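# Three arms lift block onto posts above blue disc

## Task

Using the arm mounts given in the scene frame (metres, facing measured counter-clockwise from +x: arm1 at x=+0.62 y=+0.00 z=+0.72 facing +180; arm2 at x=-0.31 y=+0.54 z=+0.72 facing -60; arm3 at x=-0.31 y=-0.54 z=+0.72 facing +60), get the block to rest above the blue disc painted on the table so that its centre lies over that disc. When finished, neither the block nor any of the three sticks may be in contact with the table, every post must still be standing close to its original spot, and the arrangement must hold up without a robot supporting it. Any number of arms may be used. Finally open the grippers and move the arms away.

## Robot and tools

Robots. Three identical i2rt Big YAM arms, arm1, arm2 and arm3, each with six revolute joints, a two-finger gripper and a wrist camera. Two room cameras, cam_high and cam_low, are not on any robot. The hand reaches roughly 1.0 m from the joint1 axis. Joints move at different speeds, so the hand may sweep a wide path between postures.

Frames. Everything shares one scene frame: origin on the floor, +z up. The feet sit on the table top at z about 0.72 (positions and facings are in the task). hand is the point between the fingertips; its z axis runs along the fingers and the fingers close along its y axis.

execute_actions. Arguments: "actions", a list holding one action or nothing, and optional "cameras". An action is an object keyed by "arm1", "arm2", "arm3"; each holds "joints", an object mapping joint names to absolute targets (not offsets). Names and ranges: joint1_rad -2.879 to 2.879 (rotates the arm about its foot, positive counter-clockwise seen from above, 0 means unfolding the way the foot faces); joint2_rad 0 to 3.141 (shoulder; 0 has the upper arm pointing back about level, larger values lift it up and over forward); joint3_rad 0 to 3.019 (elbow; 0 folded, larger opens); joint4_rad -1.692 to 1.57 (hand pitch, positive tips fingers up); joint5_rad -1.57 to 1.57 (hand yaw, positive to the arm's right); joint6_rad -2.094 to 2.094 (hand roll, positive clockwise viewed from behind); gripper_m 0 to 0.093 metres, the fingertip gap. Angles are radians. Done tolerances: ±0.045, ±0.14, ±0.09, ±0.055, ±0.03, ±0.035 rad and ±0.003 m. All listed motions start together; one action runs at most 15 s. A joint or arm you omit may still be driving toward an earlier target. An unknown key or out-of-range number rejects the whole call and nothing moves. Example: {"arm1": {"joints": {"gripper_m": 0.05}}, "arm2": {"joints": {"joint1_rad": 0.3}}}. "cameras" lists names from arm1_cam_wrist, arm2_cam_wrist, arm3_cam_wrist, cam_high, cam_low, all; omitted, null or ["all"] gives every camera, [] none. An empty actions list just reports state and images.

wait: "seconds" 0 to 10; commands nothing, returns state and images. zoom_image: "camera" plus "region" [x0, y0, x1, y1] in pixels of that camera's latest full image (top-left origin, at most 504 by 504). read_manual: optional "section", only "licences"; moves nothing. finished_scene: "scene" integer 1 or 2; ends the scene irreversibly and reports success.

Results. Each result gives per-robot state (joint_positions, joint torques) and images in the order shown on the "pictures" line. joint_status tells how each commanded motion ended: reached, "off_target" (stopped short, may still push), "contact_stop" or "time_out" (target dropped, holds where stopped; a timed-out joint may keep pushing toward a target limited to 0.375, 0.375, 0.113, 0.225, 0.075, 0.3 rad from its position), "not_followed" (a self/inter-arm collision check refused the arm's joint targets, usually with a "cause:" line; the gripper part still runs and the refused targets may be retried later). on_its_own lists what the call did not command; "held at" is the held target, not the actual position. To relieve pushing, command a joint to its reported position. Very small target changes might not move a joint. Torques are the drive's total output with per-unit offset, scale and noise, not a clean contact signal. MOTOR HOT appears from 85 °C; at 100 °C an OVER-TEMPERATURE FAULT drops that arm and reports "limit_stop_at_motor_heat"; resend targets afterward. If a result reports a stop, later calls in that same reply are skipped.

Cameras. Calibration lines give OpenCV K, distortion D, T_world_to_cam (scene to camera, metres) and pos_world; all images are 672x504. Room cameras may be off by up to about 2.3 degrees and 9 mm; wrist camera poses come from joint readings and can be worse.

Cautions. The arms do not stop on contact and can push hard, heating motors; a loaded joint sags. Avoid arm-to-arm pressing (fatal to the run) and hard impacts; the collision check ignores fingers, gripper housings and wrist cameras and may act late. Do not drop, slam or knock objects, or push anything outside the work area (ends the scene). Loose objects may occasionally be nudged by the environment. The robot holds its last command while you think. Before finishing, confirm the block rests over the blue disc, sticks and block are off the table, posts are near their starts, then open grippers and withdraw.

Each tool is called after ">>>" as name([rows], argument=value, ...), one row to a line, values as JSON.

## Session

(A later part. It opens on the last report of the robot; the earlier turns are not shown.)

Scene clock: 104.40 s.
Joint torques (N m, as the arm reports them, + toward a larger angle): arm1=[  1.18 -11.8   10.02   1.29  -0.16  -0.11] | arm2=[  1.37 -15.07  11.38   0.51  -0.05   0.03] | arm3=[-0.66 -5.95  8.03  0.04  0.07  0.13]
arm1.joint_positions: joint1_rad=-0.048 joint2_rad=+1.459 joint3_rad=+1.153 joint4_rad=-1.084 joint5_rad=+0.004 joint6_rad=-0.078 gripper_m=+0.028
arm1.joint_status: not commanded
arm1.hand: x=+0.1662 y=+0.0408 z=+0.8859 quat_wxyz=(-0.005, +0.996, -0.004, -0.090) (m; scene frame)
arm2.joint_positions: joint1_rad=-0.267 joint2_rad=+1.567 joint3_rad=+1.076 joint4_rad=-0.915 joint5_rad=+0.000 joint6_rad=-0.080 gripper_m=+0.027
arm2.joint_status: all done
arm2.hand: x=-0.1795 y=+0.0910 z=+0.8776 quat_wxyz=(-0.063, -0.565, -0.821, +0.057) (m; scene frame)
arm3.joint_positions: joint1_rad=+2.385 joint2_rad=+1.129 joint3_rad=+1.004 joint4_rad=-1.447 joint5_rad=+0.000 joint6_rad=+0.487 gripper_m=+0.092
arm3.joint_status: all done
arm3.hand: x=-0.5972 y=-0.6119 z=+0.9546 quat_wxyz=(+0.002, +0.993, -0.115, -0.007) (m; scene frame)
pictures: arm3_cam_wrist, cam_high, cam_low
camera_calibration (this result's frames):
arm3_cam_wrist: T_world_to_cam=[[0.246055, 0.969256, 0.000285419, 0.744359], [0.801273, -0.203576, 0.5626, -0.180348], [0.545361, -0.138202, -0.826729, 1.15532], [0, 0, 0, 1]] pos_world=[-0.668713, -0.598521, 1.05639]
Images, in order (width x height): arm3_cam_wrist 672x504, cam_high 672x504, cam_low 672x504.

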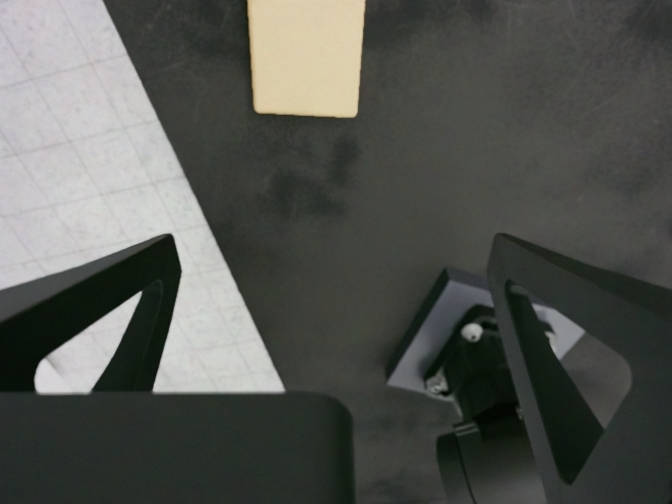

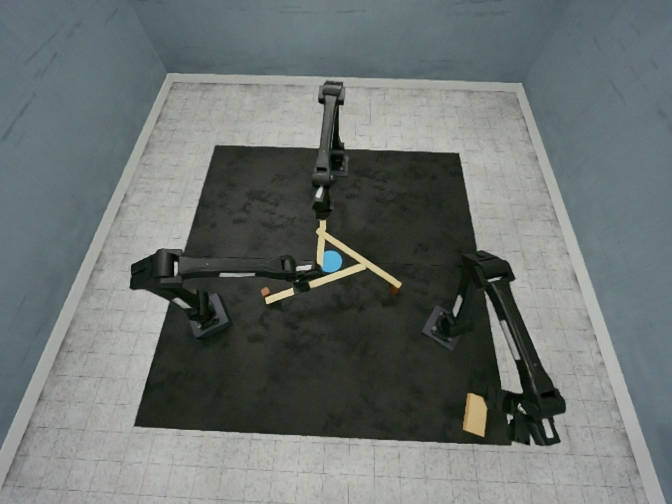

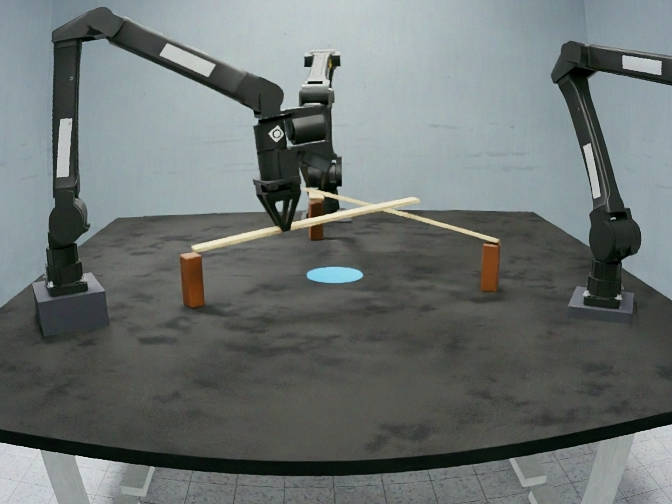

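>>> execute_actions([
  {"arm2": {"joints": {"joint1_rad": -0.2}}, "arm3": {"joints": {"joint1_rad": 2.36, "joint2_rad": 1.423, "joint3_rad": 0.825, "joint4_rad": -0.967, "joint6_rad": 0.543}}},
], cameras=["cam_low", "cam_high", "arm3_cam_wrist"])

Scene clock: 108.00 s.
Joint torques (N m, as the arm reports them, + toward a larger angle): arm1=[  1.21 -11.78   9.99   1.3   -0.17  -0.12] | arm2=[  1.19 -14.99  11.36   0.58  -0.02   0.06] | arm3=[-0.95 -9.15  7.08  0.72  0.04  0.15]
arm1.joint_positions: joint1_rad=-0.048 joint2_rad=+1.459 joint3_rad=+1.153 joint4_rad=-1.084 joint5_rad=+0.004 joint6_rad=-0.078 gripper_m=+0.028
arm1.joint_status: not commanded
arm1.hand: x=+0.1662 y=+0.0408 z=+0.8859 quat_wxyz=(-0.005, +0.996, -0.004, -0.090) (m; scene frame)
arm2.joint_positions: joint1_rad=-0.195 joint2_rad=+1.567 joint3_rad=+1.076 joint4_rad=-0.915 joint5_rad=+0.000 joint6_rad=-0.080 gripper_m=+0.027
arm2.joint_status: all done
arm2.hand: x=-0.1477 y=+0.1015 z=+0.8773 quat_wxyz=(-0.065, -0.535, -0.840, +0.055) (m; scene frame)
arm3.joint_positions: joint1_rad=+2.366 joint2_rad=+1.440 joint3_rad=+0.815 joint4_rad=-0.978 joint5_rad=+0.000 joint6_rad=+0.529 gripper_m=+0.092
arm3.joint_status: all done
arm3.hand: x=-0.6413 y=-0.6166 z=+0.7924 quat_wxyz=(-0.004, +0.989, -0.145, +0.007) (m; scene frame)
pictures: arm3_cam_wrist, cam_high, cam_low
camera_calibration (this result's frames):
arm3_cam_wrist: T_world_to_cam=[[0.303793, 0.952609, 0.0156816, 0.774381], [0.770043, -0.255197, 0.584729, -0.124077], [0.56102, -0.165561, -0.811077, 1.02541], [0, 0, 0, 1]] pos_world=[-0.714981, -0.599579, 0.892094]
Images, in order (width x height): arm3_cam_wrist 672x504, cam_high 672x504, cam_low 672x504.

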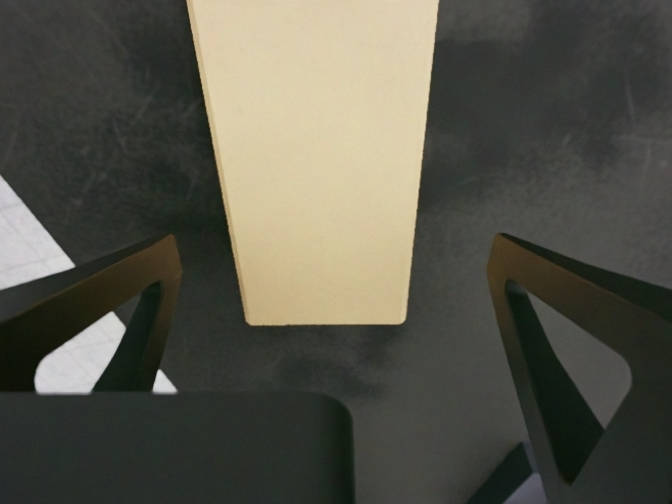

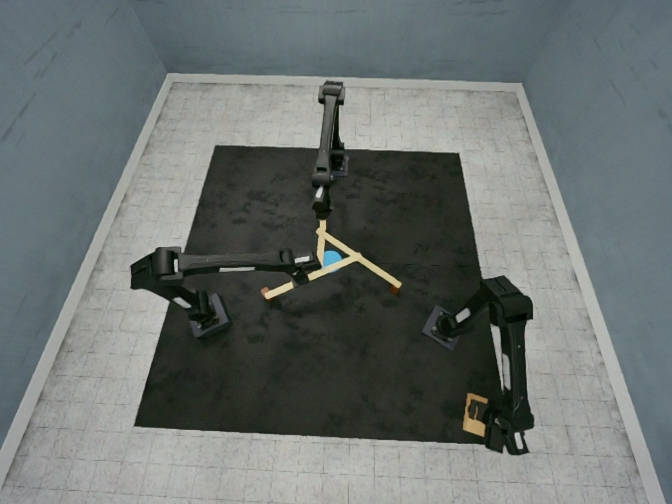

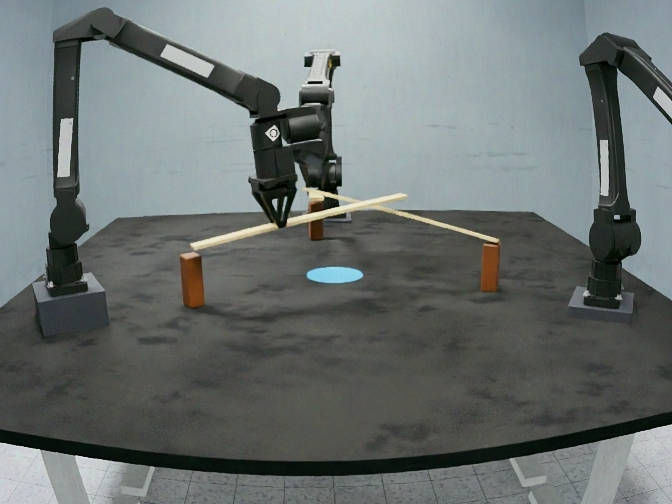

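>>> zoom_image(camera="cam_low", region=[280, 170, 430, 250])

Region (280, 170, 430, 250) of cam_low's 672x504 image, scaled by 3.360, with more detail than that image has; it fills the top 269 rows of this view, and the rest is white.

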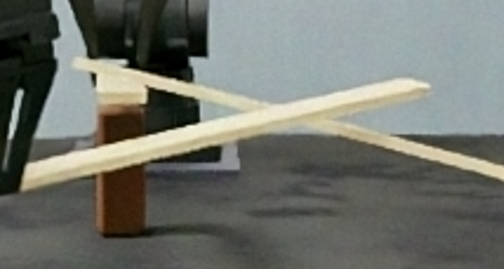

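>>> zoom_image(camera="cam_low", region=[330, 180, 420, 230])

Region (330, 180, 420, 230) of cam_low's 672x504 image, scaled by 5.600, with more detail than that image has.

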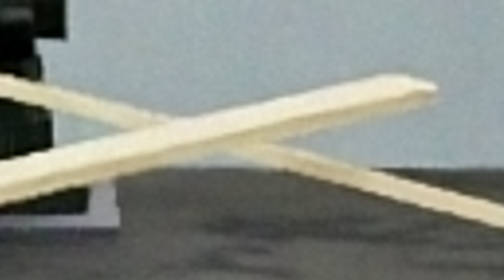

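>>> execute_actions([
  {"arm1": {"joints": {"joint2_rad": 1.416}}, "arm2": {"joints": {"joint2_rad": 1.528, "joint4_rad": -0.868}}, "arm3": {"joints": {"joint1_rad": 2.386, "joint2_rad": 1.545, "joint3_rad": 0.761, "joint4_rad": -0.787}}},
], cameras=["cam_low", "cam_high", "arm3_cam_wrist"])

Scene clock: 115.03 s.
Joint torques (N m, as the arm reports them, + toward a larger angle): arm1=[  1.25 -11.44  10.18   1.39  -0.16  -0.11] | arm2=[  1.05 -14.4   11.73   1.26  -0.02   0.03] | arm3=[ 0.21 -8.3   5.68  0.76  0.07  0.14]
arm1.joint_positions: joint1_rad=-0.048 joint2_rad=+1.420 joint3_rad=+1.153 joint4_rad=-1.084 joint5_rad=+0.004 joint6_rad=-0.078 gripper_m=+0.028
arm1.joint_status: all done
arm1.hand: x=+0.1676 y=+0.0408 z=+0.9029 quat_wxyz=(-0.007, +0.994, -0.004, -0.109) (m; scene frame)
arm2.joint_positions: joint1_rad=-0.195 joint2_rad=+1.533 joint3_rad=+1.076 joint4_rad=-0.884 joint5_rad=+0.000 joint6_rad=-0.080 gripper_m=+0.027
arm2.joint_status: all done
arm2.hand: x=-0.1445 y=+0.0935 z=+0.8939 quat_wxyz=(-0.091, -0.533, -0.838, +0.074) (m; scene frame)
arm3.joint_positions: joint1_rad=+2.379 joint2_rad=+1.548 joint3_rad=+0.759 joint4_rad=-0.797 joint5_rad=+0.000 joint6_rad=+0.529 gripper_m=+0.092
arm3.joint_status: all done
arm3.hand: x=-0.6458 y=-0.6221 z=+0.7408 quat_wxyz=(-0.001, +0.990, -0.139, -0.001) (m; scene frame)
pictures: arm3_cam_wrist, cam_high, cam_low
camera_calibration (this result's frames):
arm3_cam_wrist: T_world_to_cam=[[0.29231, 0.956298, 0.00694633, 0.783137], [0.782753, -0.243423, 0.57275, -0.0674306], [0.549411, -0.161983, -0.819701, 0.986219], [0, 0, 0, 1]] pos_world=[-0.717977, -0.605576, 0.841586]
Images, in order (width x height): arm3_cam_wrist 672x504, cam_high 672x504, cam_low 672x504.

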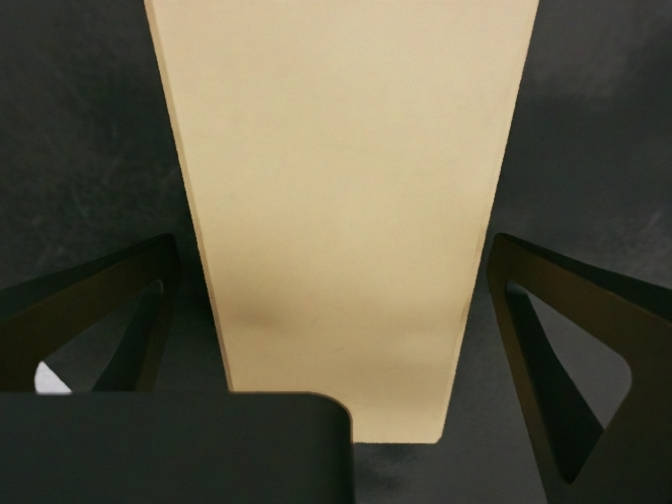

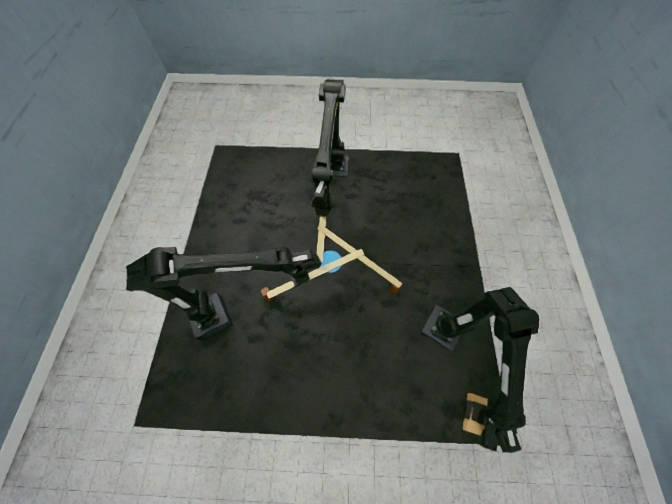

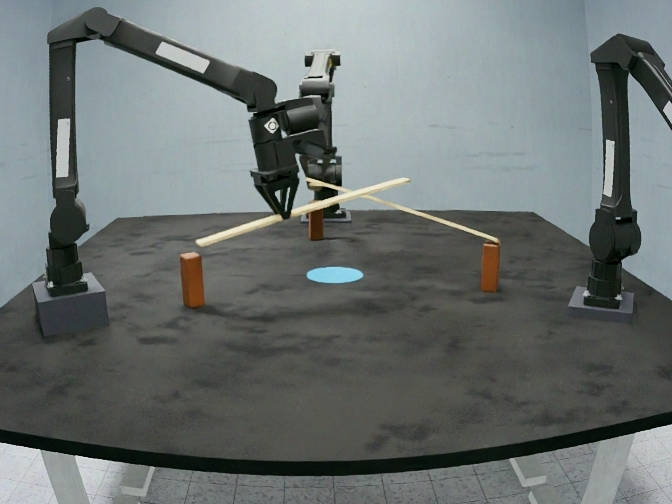

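>>> zoom_image(camera="cam_low", region=[280, 150, 430, 250])

Region (280, 150, 430, 250) of cam_low's 672x504 image, scaled by 3.360, with more detail than that image has.

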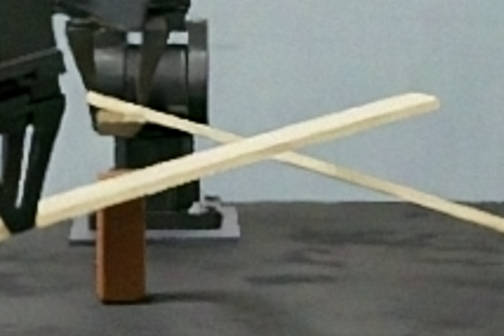

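>>> execute_actions([
  {"arm2": {"joints": {"joint1_rad": -0.116}}, "arm3": {"joints": {"gripper_m": 0.04}}},
], cameras=["cam_low", "cam_high", "arm3_cam_wrist", "arm2_cam_wrist"])

Scene clock: 116.53 s.
Joint torques (N m, as the arm reports them, + toward a larger angle): arm1=[  1.15 -11.52  10.21   1.39  -0.16  -0.11] | arm2=[  1.31 -14.79  11.6    1.08  -0.04   0.03] | arm3=[ 0.06 -8.3   5.64  0.72  0.05  0.14]
arm1.joint_positions: joint1_rad=-0.048 joint2_rad=+1.420 joint3_rad=+1.153 joint4_rad=-1.084 joint5_rad=+0.004 joint6_rad=-0.078 gripper_m=+0.028
arm1.joint_status: not commanded
arm1.hand: x=+0.1676 y=+0.0408 z=+0.9029 quat_wxyz=(-0.007, +0.994, -0.004, -0.109) (m; scene frame)
arm2.joint_positions: joint1_rad=-0.109 joint2_rad=+1.533 joint3_rad=+1.076 joint4_rad=-0.884 joint5_rad=+0.000 joint6_rad=-0.080 gripper_m=+0.027
arm2.joint_status: all done
arm2.hand: x=-0.1070 y=+0.1092 z=+0.8935 quat_wxyz=(-0.094, -0.497, -0.860, +0.070) (m; scene frame)
arm3.joint_positions: joint1_rad=+2.379 joint2_rad=+1.548 joint3_rad=+0.759 joint4_rad=-0.795 joint5_rad=+0.001 joint6_rad=+0.531 gripper_m=+0.070
arm3.joint_status: gripper_m off_target (ended at +0.070, target +0.040)
arm3.hand: x=-0.6463 y=-0.6222 z=+0.7408 quat_wxyz=(-0.001, +0.990, -0.140, -0.002) (m; scene frame)
pictures: arm2_cam_wrist, arm3_cam_wrist, cam_high, cam_low
camera_calibration (this result's frames):
arm2_cam_wrist: T_world_to_cam=[[-0.869432, -0.493209, 0.0288654, -0.0635683], [-0.447614, 0.811093, 0.376523, -0.46639], [-0.209117, 0.314441, -0.925958, 0.893536], [0, 0, 0, 1]] pos_world=[-0.0771776, 0.0659697, 1.00482]
arm3_cam_wrist: T_world_to_cam=[[0.29378, 0.955853, 0.00627526, 0.784494], [0.783494, -0.244556, 0.571253, -0.0661924], [0.547568, -0.162906, -0.82075, 0.985482], [0, 0, 0, 1]] pos_world=[-0.718226, -0.605508, 0.841725]
Images, in order (width x height): arm2_cam_wrist 672x504, arm3_cam_wrist 672x504, cam_high 672x504, cam_low 672x504.

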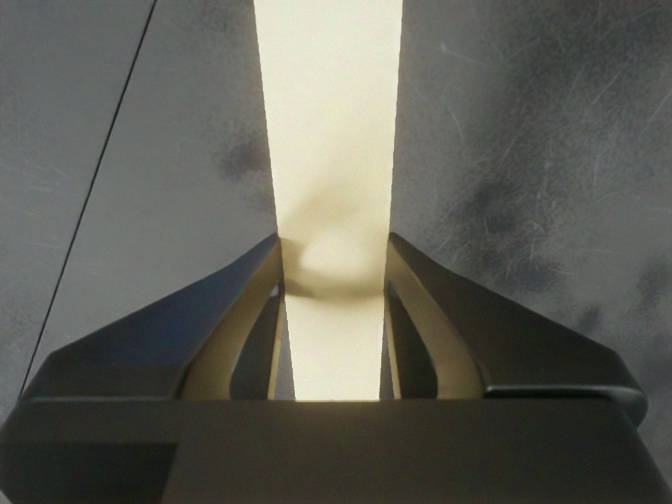

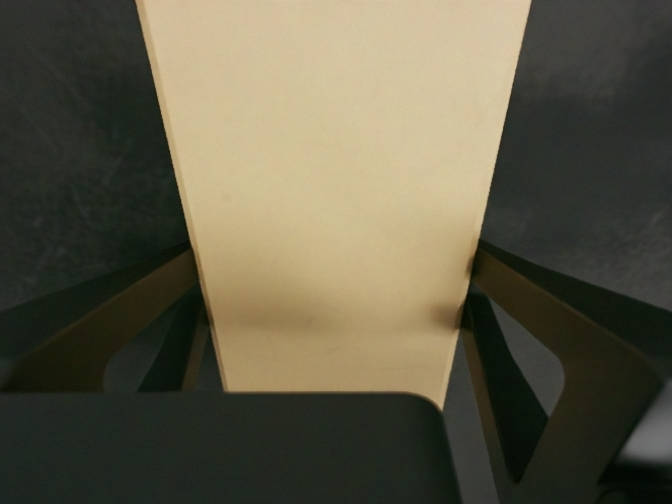

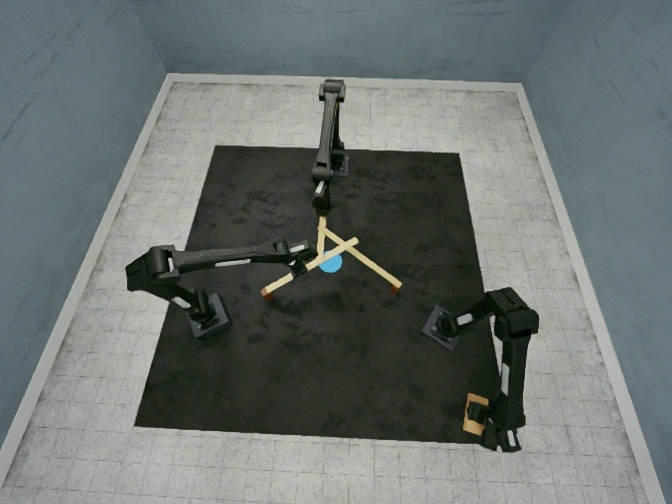

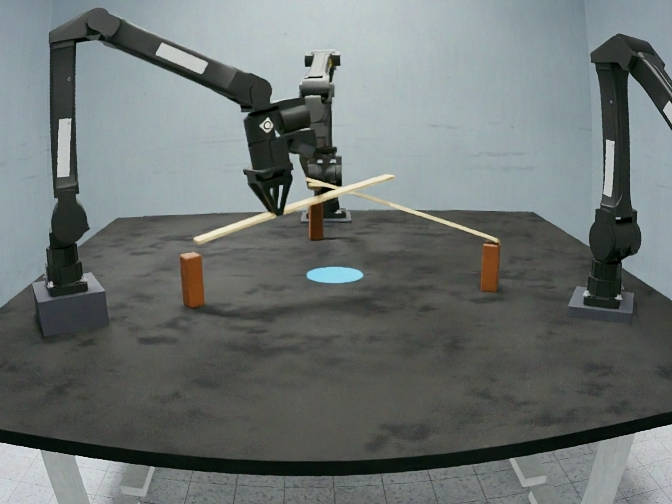

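>>> zoom_image(camera="cam_low", region=[280, 150, 430, 250])

>>> zoom_image(camera="cam_low", region=[160, 200, 310, 300])

>>> zoom_image(camera="cam_high", region=[250, 190, 420, 320])

Region (280, 150, 430, 250) of cam_low's 672x504 image, scaled by 3.360, with more detail than that image has.

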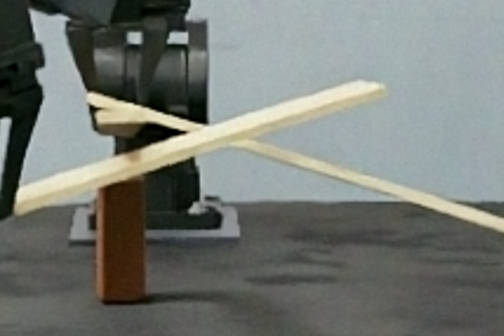

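Region (160, 200, 310, 300) of cam_low's 672x504 image, scaled by 3.360, with more detail than that image has.

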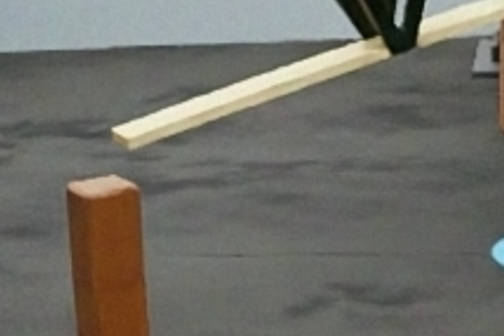

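Region (250, 190, 420, 320) of cam_high's 672x504 image, scaled by 2.965, with more detail than that image has; it fills the top 385 rows of this view, and the rest is white.

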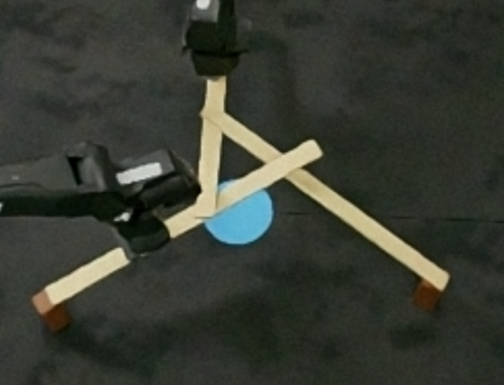

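>>> execute_actions([
  {"arm2": {"joints": {"joint3_rad": 1.066, "joint4_rad": -0.81}}, "arm3": {"joints": {"joint2_rad": 1.125, "joint3_rad": 1.055, "joint4_rad": -1.455, "gripper_m": 0.04}}},
], cameras=["cam_low", "cam_high"])

Scene clock: 121.73 s.
Joint torques (N m, as the arm reports them, + toward a larger angle): arm1=[  1.13 -11.38  10.21   1.37  -0.17  -0.11] | arm2=[  1.08 -14.58   8.96   1.2   -0.04   0.03] | arm3=[ 0.03 -4.46  9.58  0.09  0.04  0.12]
arm1.joint_positions: joint1_rad=-0.048 joint2_rad=+1.420 joint3_rad=+1.153 joint4_rad=-1.084 joint5_rad=+0.004 joint6_rad=-0.078 gripper_m=+0.028
arm1.joint_status: not commanded
arm1.hand: x=+0.1676 y=+0.0408 z=+0.9029 quat_wxyz=(-0.007, +0.994, -0.004, -0.109) (m; scene frame)
arm2.joint_positions: joint1_rad=-0.109 joint2_rad=+1.533 joint3_rad=+1.066 joint4_rad=-0.827 joint5_rad=+0.000 joint6_rad=-0.080 gripper_m=+0.027
arm2.joint_status: all done
arm2.hand: x=-0.1029 y=+0.1004 z=+0.8932 quat_wxyz=(-0.113, -0.495, -0.857, +0.084) (m; scene frame)
arm3.joint_positions: joint1_rad=+2.379 joint2_rad=+1.124 joint3_rad=+1.030 joint4_rad=-1.448 joint5_rad=+0.001 joint6_rad=+0.531 gripper_m=+0.070
arm3.joint_status: gripper_m off_target (ended at +0.070, target +0.040); the others done
arm3.hand: x=-0.6038 y=-0.6117 z=+0.9660 quat_wxyz=(+0.007, +0.990, -0.140, -0.021) (m; scene frame)
pictures: cam_high, cam_low
Images, in order (width x height): cam_high 672x504, cam_low 672x504.

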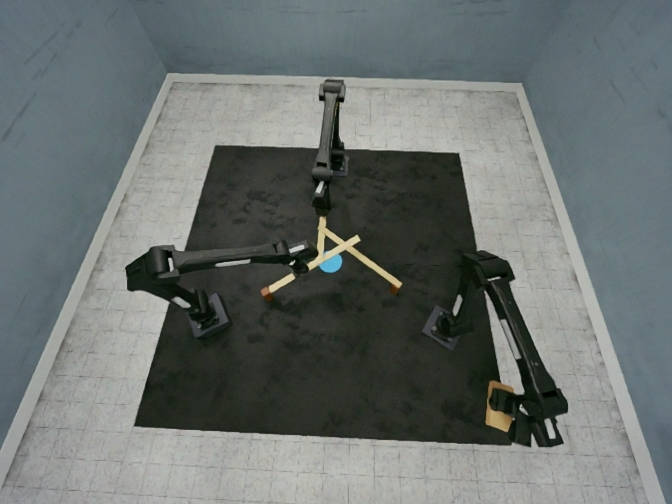

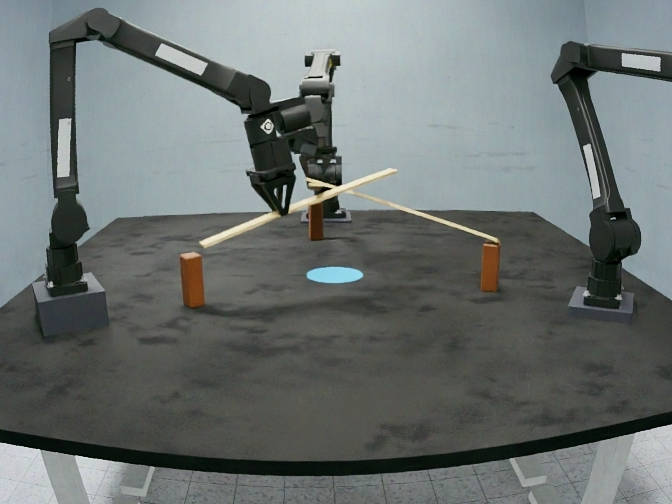

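>>> execute_actions([
  {"arm2": {"joints": {"joint2_rad": 1.497, "joint3_rad": 1.018}}},
], cameras=["cam_low"])

Scene clock: 122.77 s.
Joint torques (N m, as the arm reports them, + toward a larger angle): arm1=[  1.26 -11.46  10.21   1.38  -0.16  -0.11] | arm2=[  1.17 -14.14   9.12   1.13  -0.01   0.03] | arm3=[-0.11 -4.46  9.5   0.09  0.05  0.12]
arm1.joint_positions: joint1_rad=-0.048 joint2_rad=+1.420 joint3_rad=+1.153 joint4_rad=-1.084 joint5_rad=+0.004 joint6_rad=-0.078 gripper_m=+0.028
arm1.joint_status: not commanded
arm1.hand: x=+0.1676 y=+0.0408 z=+0.9029 quat_wxyz=(-0.007, +0.994, -0.004, -0.109) (m; scene frame)
arm2.joint_positions: joint1_rad=-0.109 joint2_rad=+1.507 joint3_rad=+1.015 joint4_rad=-0.823 joint5_rad=+0.000 joint6_rad=-0.080 gripper_m=+0.027
arm2.joint_status: all done
arm2.hand: x=-0.1113 y=+0.1179 z=+0.8845 quat_wxyz=(-0.104, -0.496, -0.858, +0.078) (m; scene frame)
arm3.joint_positions: joint1_rad=+2.379 joint2_rad=+1.124 joint3_rad=+1.030 joint4_rad=-1.448 joint5_rad=+0.001 joint6_rad=+0.531 gripper_m=+0.070
arm3.joint_status: not commanded
arm3.hand: x=-0.6038 y=-0.6117 z=+0.9660 quat_wxyz=(+0.007, +0.990, -0.140, -0.021) (m; scene frame)
pictures: cam_low
Images, in order (width x height): cam_low 672x504.

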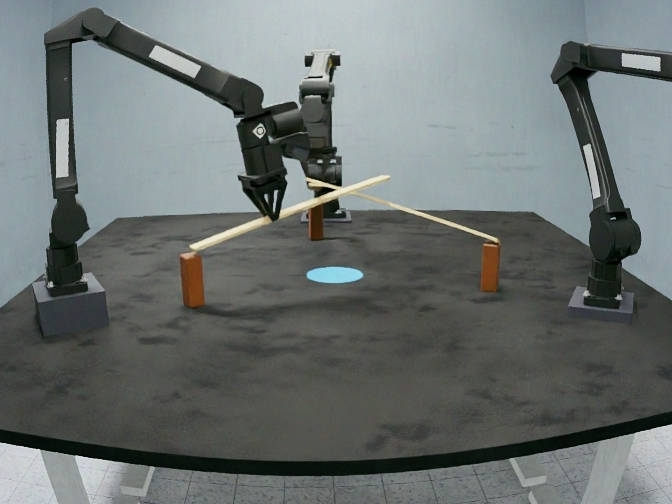

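>>> zoom_image(camera="cam_low", region=[290, 160, 410, 230])

>>> zoom_image(camera="cam_low", region=[160, 220, 260, 280])

Region (290, 160, 410, 230) of cam_low's 672x504 image, scaled by 4.200, with more detail than that image has; it fills the top 294 rows of this view, and the rest is white.

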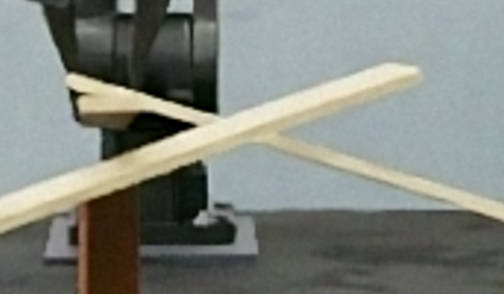

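Region (160, 220, 260, 280) of cam_low's 672x504 image, scaled by 5.040, with more detail than that image has; it fills the top 302 rows of this view, and the rest is white.

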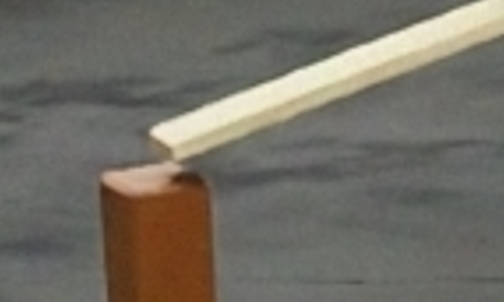

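>>> execute_actions([
  {"arm2": {"joints": {"joint2_rad": 1.473, "joint3_rad": 0.965, "joint4_rad": -0.769}}},
], cameras=["cam_low", "cam_high"])

Scene clock: 124.40 s.
Joint torques (N m, as the arm reports them, + toward a larger angle): arm1=[  1.18 -11.49  10.21   1.39  -0.16  -0.12] | arm2=[  0.98 -13.88   8.9    1.32  -0.03   0.02] | arm3=[ 0.04 -4.62  9.58  0.06  0.06  0.13]
arm1.joint_positions: joint1_rad=-0.048 joint2_rad=+1.420 joint3_rad=+1.153 joint4_rad=-1.084 joint5_rad=+0.004 joint6_rad=-0.078 gripper_m=+0.028
arm1.joint_status: not commanded
arm1.hand: x=+0.1676 y=+0.0408 z=+0.9029 quat_wxyz=(-0.007, +0.994, -0.004, -0.109) (m; scene frame)
arm2.joint_positions: joint1_rad=-0.109 joint2_rad=+1.481 joint3_rad=+0.962 joint4_rad=-0.786 joint5_rad=+0.000 joint6_rad=-0.080 gripper_m=+0.027
arm2.joint_status: all done
arm2.hand: x=-0.1167 y=+0.1293 z=+0.8771 quat_wxyz=(-0.108, -0.496, -0.858, +0.081) (m; scene frame)
arm3.joint_positions: joint1_rad=+2.379 joint2_rad=+1.124 joint3_rad=+1.030 joint4_rad=-1.448 joint5_rad=+0.001 joint6_rad=+0.531 gripper_m=+0.070
arm3.joint_status: not commanded
arm3.hand: x=-0.6038 y=-0.6117 z=+0.9660 quat_wxyz=(+0.007, +0.990, -0.140, -0.021) (m; scene frame)
pictures: cam_high, cam_low
Images, in order (width x height): cam_high 672x504, cam_low 672x504.

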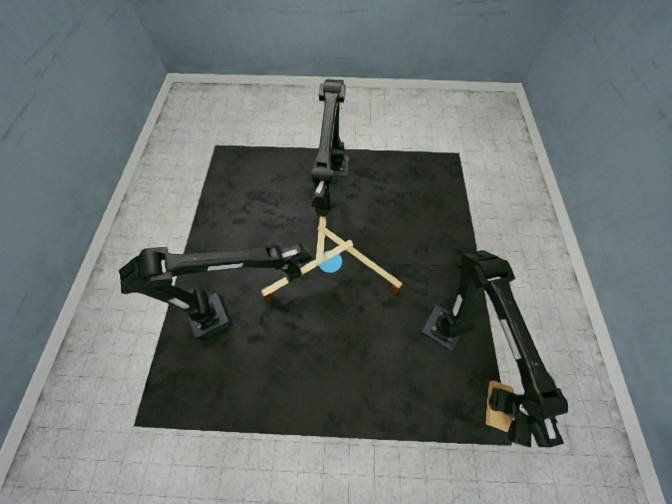

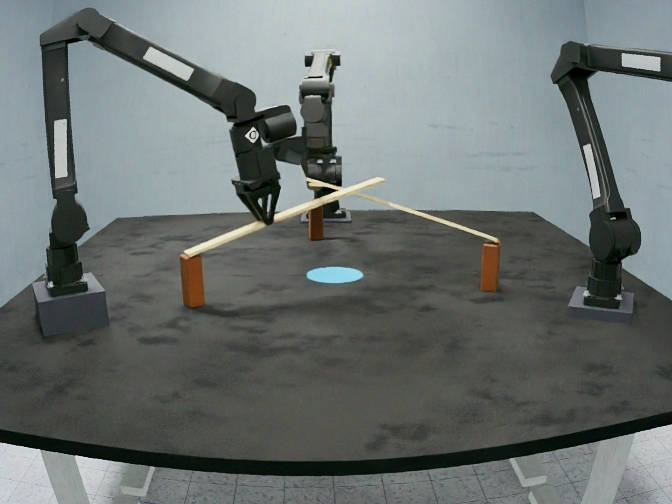

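>>> zoom_image(camera="cam_low", region=[290, 160, 410, 230])

>>> zoom_image(camera="cam_low", region=[160, 220, 260, 280])

>>> zoom_image(camera="cam_high", region=[250, 190, 420, 320])

Region (290, 160, 410, 230) of cam_low's 672x504 image, scaled by 4.200, with more detail than that image has; it fills the top 294 rows of this view, and the rest is white.

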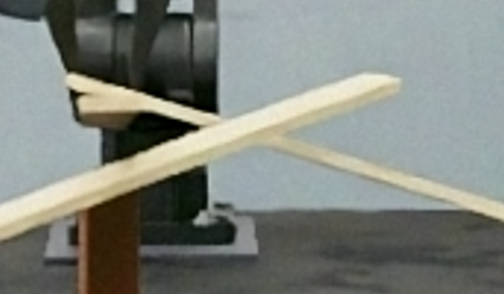

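Region (160, 220, 260, 280) of cam_low's 672x504 image, scaled by 5.040, with more detail than that image has; it fills the top 302 rows of this view, and the rest is white.

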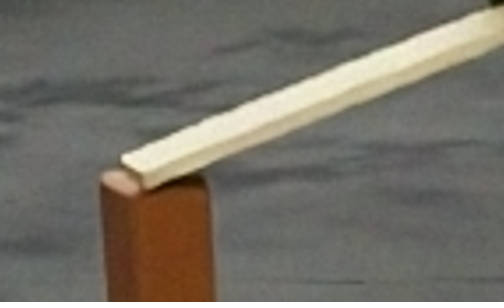

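Region (250, 190, 420, 320) of cam_high's 672x504 image, scaled by 2.965, with more detail than that image has; it fills the top 385 rows of this view, and the rest is white.

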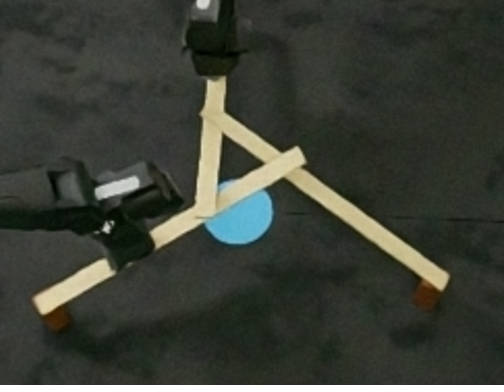

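>>> execute_actions([
  {"arm2": {"joints": {"gripper_m": 0.055}}},
], cameras=["cam_low", "cam_high"])

Scene clock: 125.67 s.
Joint torques (N m, as the arm reports them, + toward a larger angle): arm1=[  1.14 -11.38  10.23   1.38  -0.15  -0.12] | arm2=[  1.34 -13.4    8.97   1.19  -0.03   0.04] | arm3=[ 0.11 -4.74  9.59  0.14  0.06  0.12]
arm1.joint_positions: joint1_rad=-0.048 joint2_rad=+1.420 joint3_rad=+1.153 joint4_rad=-1.084 joint5_rad=+0.004 joint6_rad=-0.078 gripper_m=+0.028
arm1.joint_status: not commanded
arm1.hand: x=+0.1676 y=+0.0408 z=+0.9029 quat_wxyz=(-0.007, +0.994, -0.004, -0.109) (m; scene frame)
arm2.joint_positions: joint1_rad=-0.109 joint2_rad=+1.481 joint3_rad=+0.962 joint4_rad=-0.784 joint5_rad=+0.000 joint6_rad=-0.080 gripper_m=+0.055
arm2.joint_status: all done
arm2.hand: x=-0.1166 y=+0.1290 z=+0.8771 quat_wxyz=(-0.109, -0.496, -0.858, +0.081) (m; scene frame)
arm3.joint_positions: joint1_rad=+2.379 joint2_rad=+1.124 joint3_rad=+1.030 joint4_rad=-1.448 joint5_rad=+0.001 joint6_rad=+0.531 gripper_m=+0.070
arm3.joint_status: not commanded
arm3.hand: x=-0.6038 y=-0.6117 z=+0.9660 quat_wxyz=(+0.007, +0.990, -0.140, -0.021) (m; scene frame)
pictures: cam_high, cam_low
Images, in order (width x height): cam_high 672x504, cam_low 672x504.

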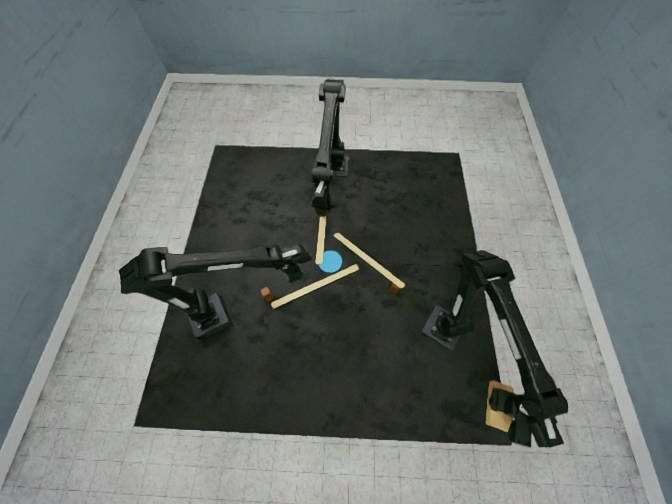

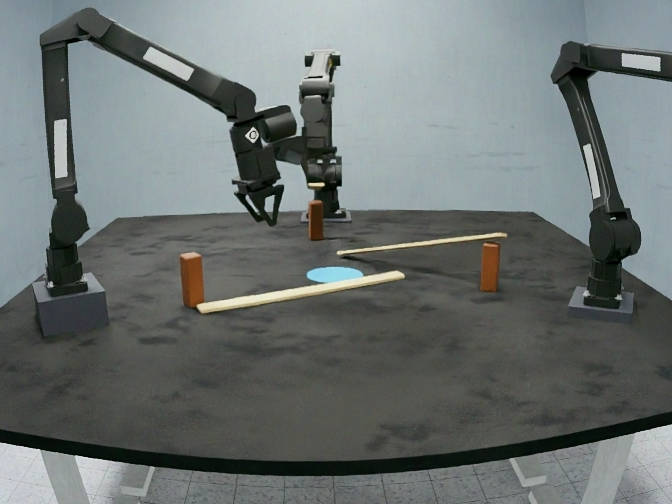

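>>> execute_actions(actions=[], cameras=["cam_low", "cam_high"])

Scene clock: 125.80 s.
Joint torques (N m, as the arm reports them, + toward a larger angle): arm1=[  1.26 -11.37  10.24   1.34  -0.16  -0.11] | arm2=[  0.97 -13.73   9.     1.16  -0.06   0.01] | arm3=[-0.03 -4.64  9.52  0.06  0.06  0.11]
arm1.joint_positions: joint1_rad=-0.048 joint2_rad=+1.420 joint3_rad=+1.153 joint4_rad=-1.084 joint5_rad=+0.004 joint6_rad=-0.078 gripper_m=+0.028
arm1.joint_status: not commanded
arm1.hand: x=+0.1676 y=+0.0408 z=+0.9029 quat_wxyz=(-0.007, +0.994, -0.004, -0.109) (m; scene frame)
arm2.joint_positions: joint1_rad=-0.109 joint2_rad=+1.481 joint3_rad=+0.962 joint4_rad=-0.784 joint5_rad=+0.000 joint6_rad=-0.080 gripper_m=+0.055
arm2.joint_status: all done
arm2.hand: x=-0.1166 y=+0.1290 z=+0.8771 quat_wxyz=(-0.109, -0.496, -0.858, +0.081) (m; scene frame)
arm3.joint_positions: joint1_rad=+2.379 joint2_rad=+1.124 joint3_rad=+1.030 joint4_rad=-1.448 joint5_rad=+0.001 joint6_rad=+0.531 gripper_m=+0.070
arm3.joint_status: not commanded
arm3.hand: x=-0.6038 y=-0.6117 z=+0.9660 quat_wxyz=(+0.007, +0.990, -0.140, -0.021) (m; scene frame)
pictures: cam_high, cam_low
Images, in order (width x height): cam_high 672x504, cam_low 672x504.

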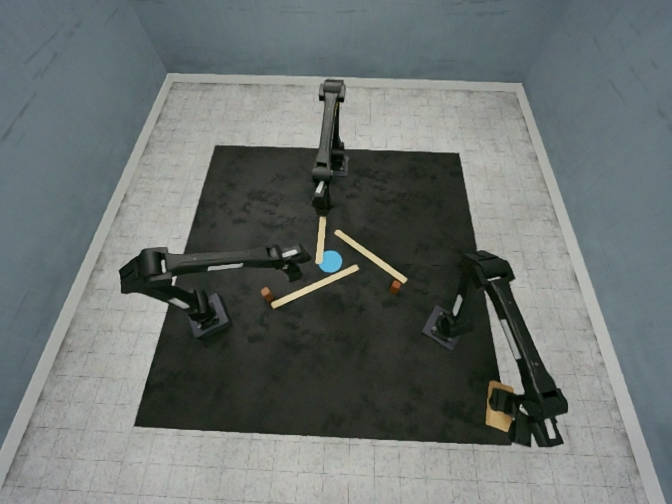

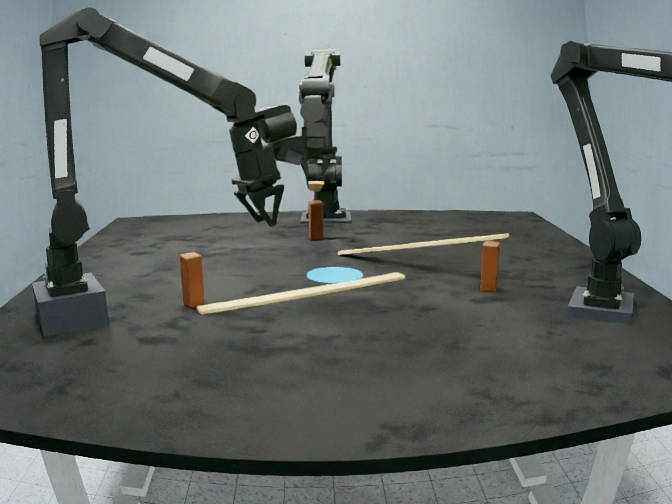

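>>> execute_actions([
  {"arm3": {"joints": {"joint1_rad": 0.9, "joint2_rad": 1.40, "joint3_rad": 0.83, "joint4_rad": -0.99, "gripper_m": 0.04}}, "arm2": {"joints": {"joint2_rad": 1.25, "joint4_rad": -1.25}}},
])

Scene clock: 129.33 s.
Joint torques (N m, as the arm reports them, + toward a larger angle): arm1=[  1.21 -11.38  10.23   1.38  -0.16  -0.11] | arm2=[ 1.12 -8.42  9.51 -0.46 -0.02  0.03] | arm3=[  0.05 -10.48   7.71   0.32   0.     0.11]
arm1.joint_positions: joint1_rad=-0.048 joint2_rad=+1.420 joint3_rad=+1.153 joint4_rad=-1.084 joint5_rad=+0.004 joint6_rad=-0.078 gripper_m=+0.028
arm1.joint_status: not commanded
arm1.hand: x=+0.1676 y=+0.0408 z=+0.9029 quat_wxyz=(-0.007, +0.994, -0.004, -0.109) (m; scene frame)
arm2.joint_positions: joint1_rad=-0.109 joint2_rad=+1.240 joint3_rad=+0.962 joint4_rad=-1.238 joint5_rad=+0.000 joint6_rad=-0.080 gripper_m=+0.055
arm2.joint_status: all done
arm2.hand: x=-0.1624 y=+0.2275 z=+0.9499 quat_wxyz=(-0.022, -0.501, -0.865, +0.021) (m; scene frame)
arm3.joint_positions: joint1_rad=+0.896 joint2_rad=+1.437 joint3_rad=+0.810 joint4_rad=-0.991 joint5_rad=+0.002 joint6_rad=+0.531 gripper_m=+0.070
arm3.joint_status: gripper_m off_target (ended at +0.070, target +0.040); the others done
arm3.hand: x=-0.4201 y=-0.2192 z=+0.7875 quat_wxyz=(+0.014, +0.636, -0.771, +0.019) (m; scene frame)
pictures: arm1_cam_wrist, arm2_cam_wrist, arm3_cam_wrist, cam_high, cam_low
camera_calibration (this result's frames):
arm1_cam_wrist: T_world_to_cam=[[0.0182159, 0.999785, 0.0098841, -0.0575147], [0.916821, -0.0206466, 0.398764, -0.504753], [0.398883, 0.0017981, -0.917, 0.883751], [0, 0, 0, 1]] pos_world=[0.111303, 0.0454919, 1.01225]
arm2_cam_wrist: T_world_to_cam=[[-0.868603, -0.495261, 0.0156869, -0.0418465], [-0.412298, 0.739935, 0.531514, -0.733667], [-0.274845, 0.455207, -0.846904, 0.779154], [0, 0, 0, 1]] pos_world=[-0.12469, 0.167465, 1.05048]
arm3_cam_wrist: T_world_to_cam=[[0.978051, -0.207654, 0.0172336, 0.356318], [-0.174743, -0.772359, 0.610677, -0.72085], [-0.113499, -0.600284, -0.791692, 0.569156], [0, 0, 0, 1]] pos_world=[-0.409862, -0.141109, 0.884662]
Images, in order (width x height): arm1_cam_wrist 672x504, arm2_cam_wrist 672x504, arm3_cam_wrist 672x504, cam_high 672x504, cam_low 672x504.

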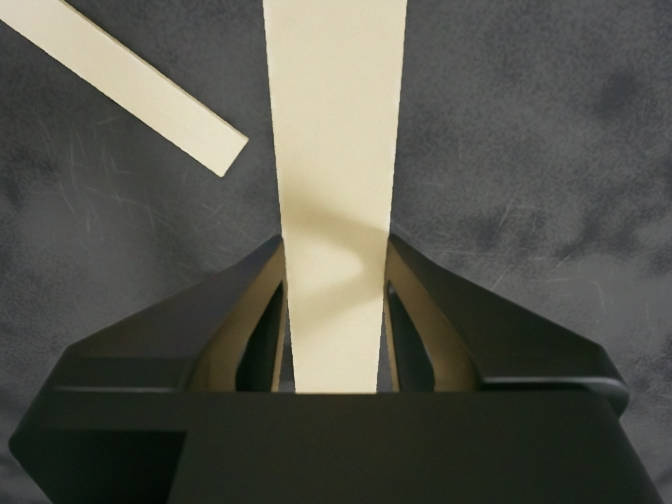

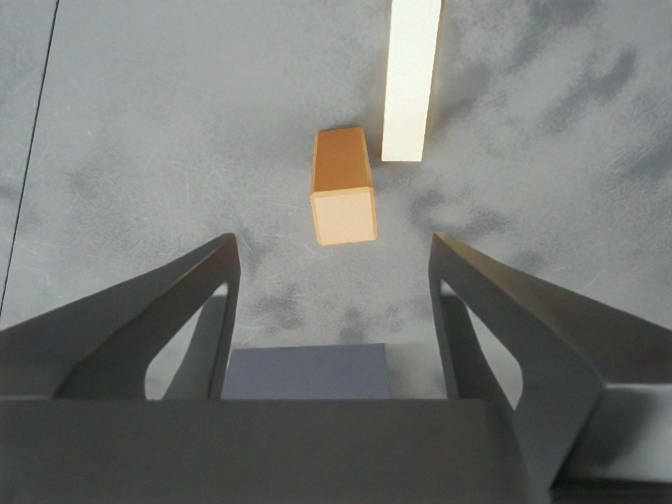

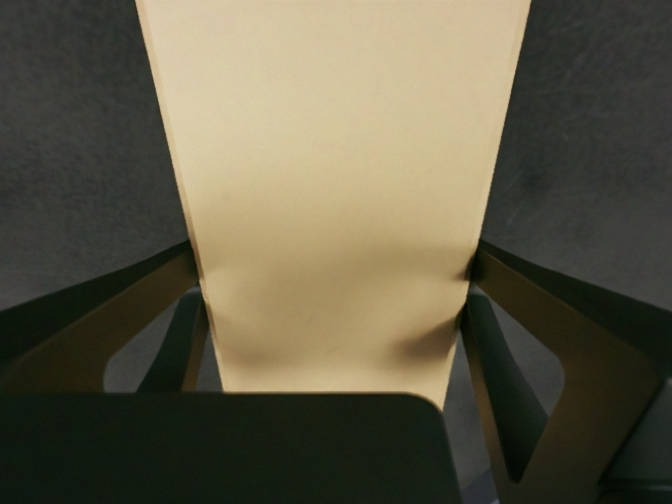

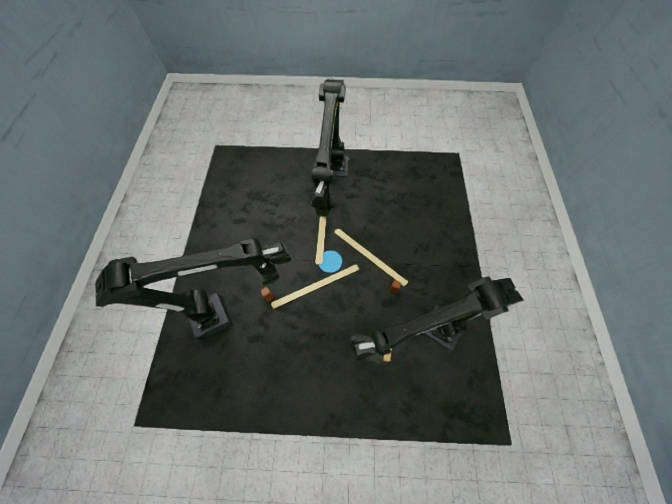

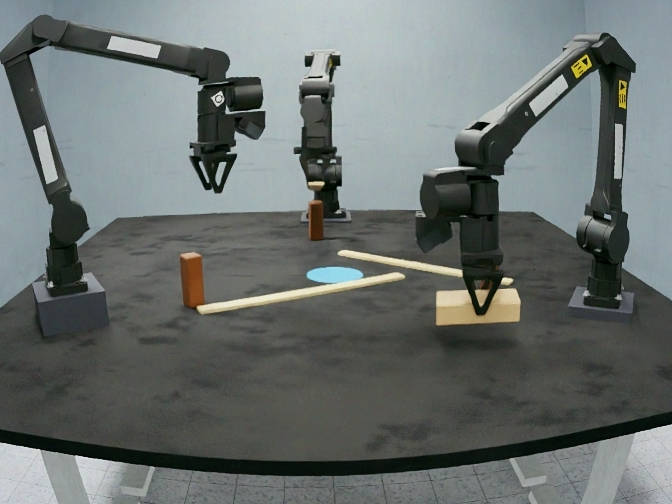

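>>> execute_actions([
  {"arm3": {"joints": {"joint2_rad": 1.492, "joint3_rad": 0.767, "joint4_rad": -0.795, "gripper_m": 0.04}}, "arm1": {"joints": {"joint2_rad": 1.08}}, "arm2": {"joints": {"joint1_rad": -0.207, "joint6_rad": -0.18}}},
], cameras=["cam_low", "cam_high"])

Scene clock: 134.30 s.
Joint torques (N m, as the arm reports them, + toward a larger angle): arm1=[ 1.16 -6.4  11.87  1.96 -0.16 -0.12] | arm2=[ 2.32 -8.44  9.56 -0.37 -0.06 -0.18] | arm3=[ 0.02 -8.66  6.39  0.84 -0.03  0.13]
arm1.joint_positions: joint1_rad=-0.048 joint2_rad=+1.075 joint3_rad=+1.148 joint4_rad=-1.084 joint5_rad=+0.004 joint6_rad=-0.078 gripper_m=+0.028
arm1.joint_status: all done
arm1.hand: x=+0.2088 y=+0.0385 z=+1.0438 quat_wxyz=(-0.020, +0.961, -0.005, -0.275) (m; scene frame)
arm2.joint_positions: joint1_rad=-0.210 joint2_rad=+1.240 joint3_rad=+0.962 joint4_rad=-1.238 joint5_rad=+0.000 joint6_rad=-0.171 gripper_m=+0.055
arm2.joint_status: all done
arm2.hand: x=-0.1943 y=+0.2144 z=+0.9502 quat_wxyz=(-0.020, -0.505, -0.863, +0.023) (m; scene frame)
arm3.joint_positions: joint1_rad=+0.896 joint2_rad=+1.499 joint3_rad=+0.757 joint4_rad=-0.807 joint5_rad=+0.002 joint6_rad=+0.531 gripper_m=+0.070
arm3.joint_status: gripper_m off_target (ended at +0.070, target +0.040); the others done
arm3.hand: x=-0.4249 y=-0.2071 z=+0.7515 quat_wxyz=(+0.002, +0.636, -0.772, -0.014) (m; scene frame)
pictures: cam_high, cam_low
Images, in order (width x height): cam_high 672x504, cam_low 672x504.

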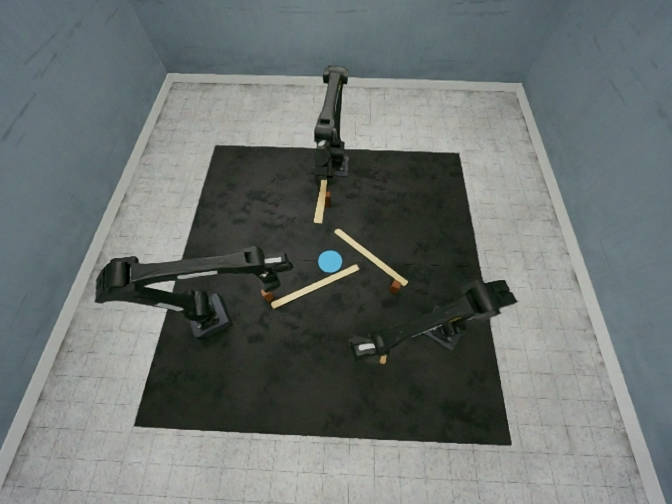

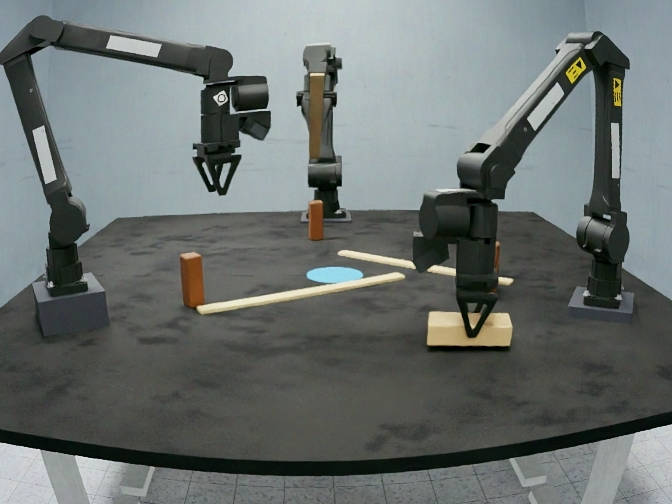

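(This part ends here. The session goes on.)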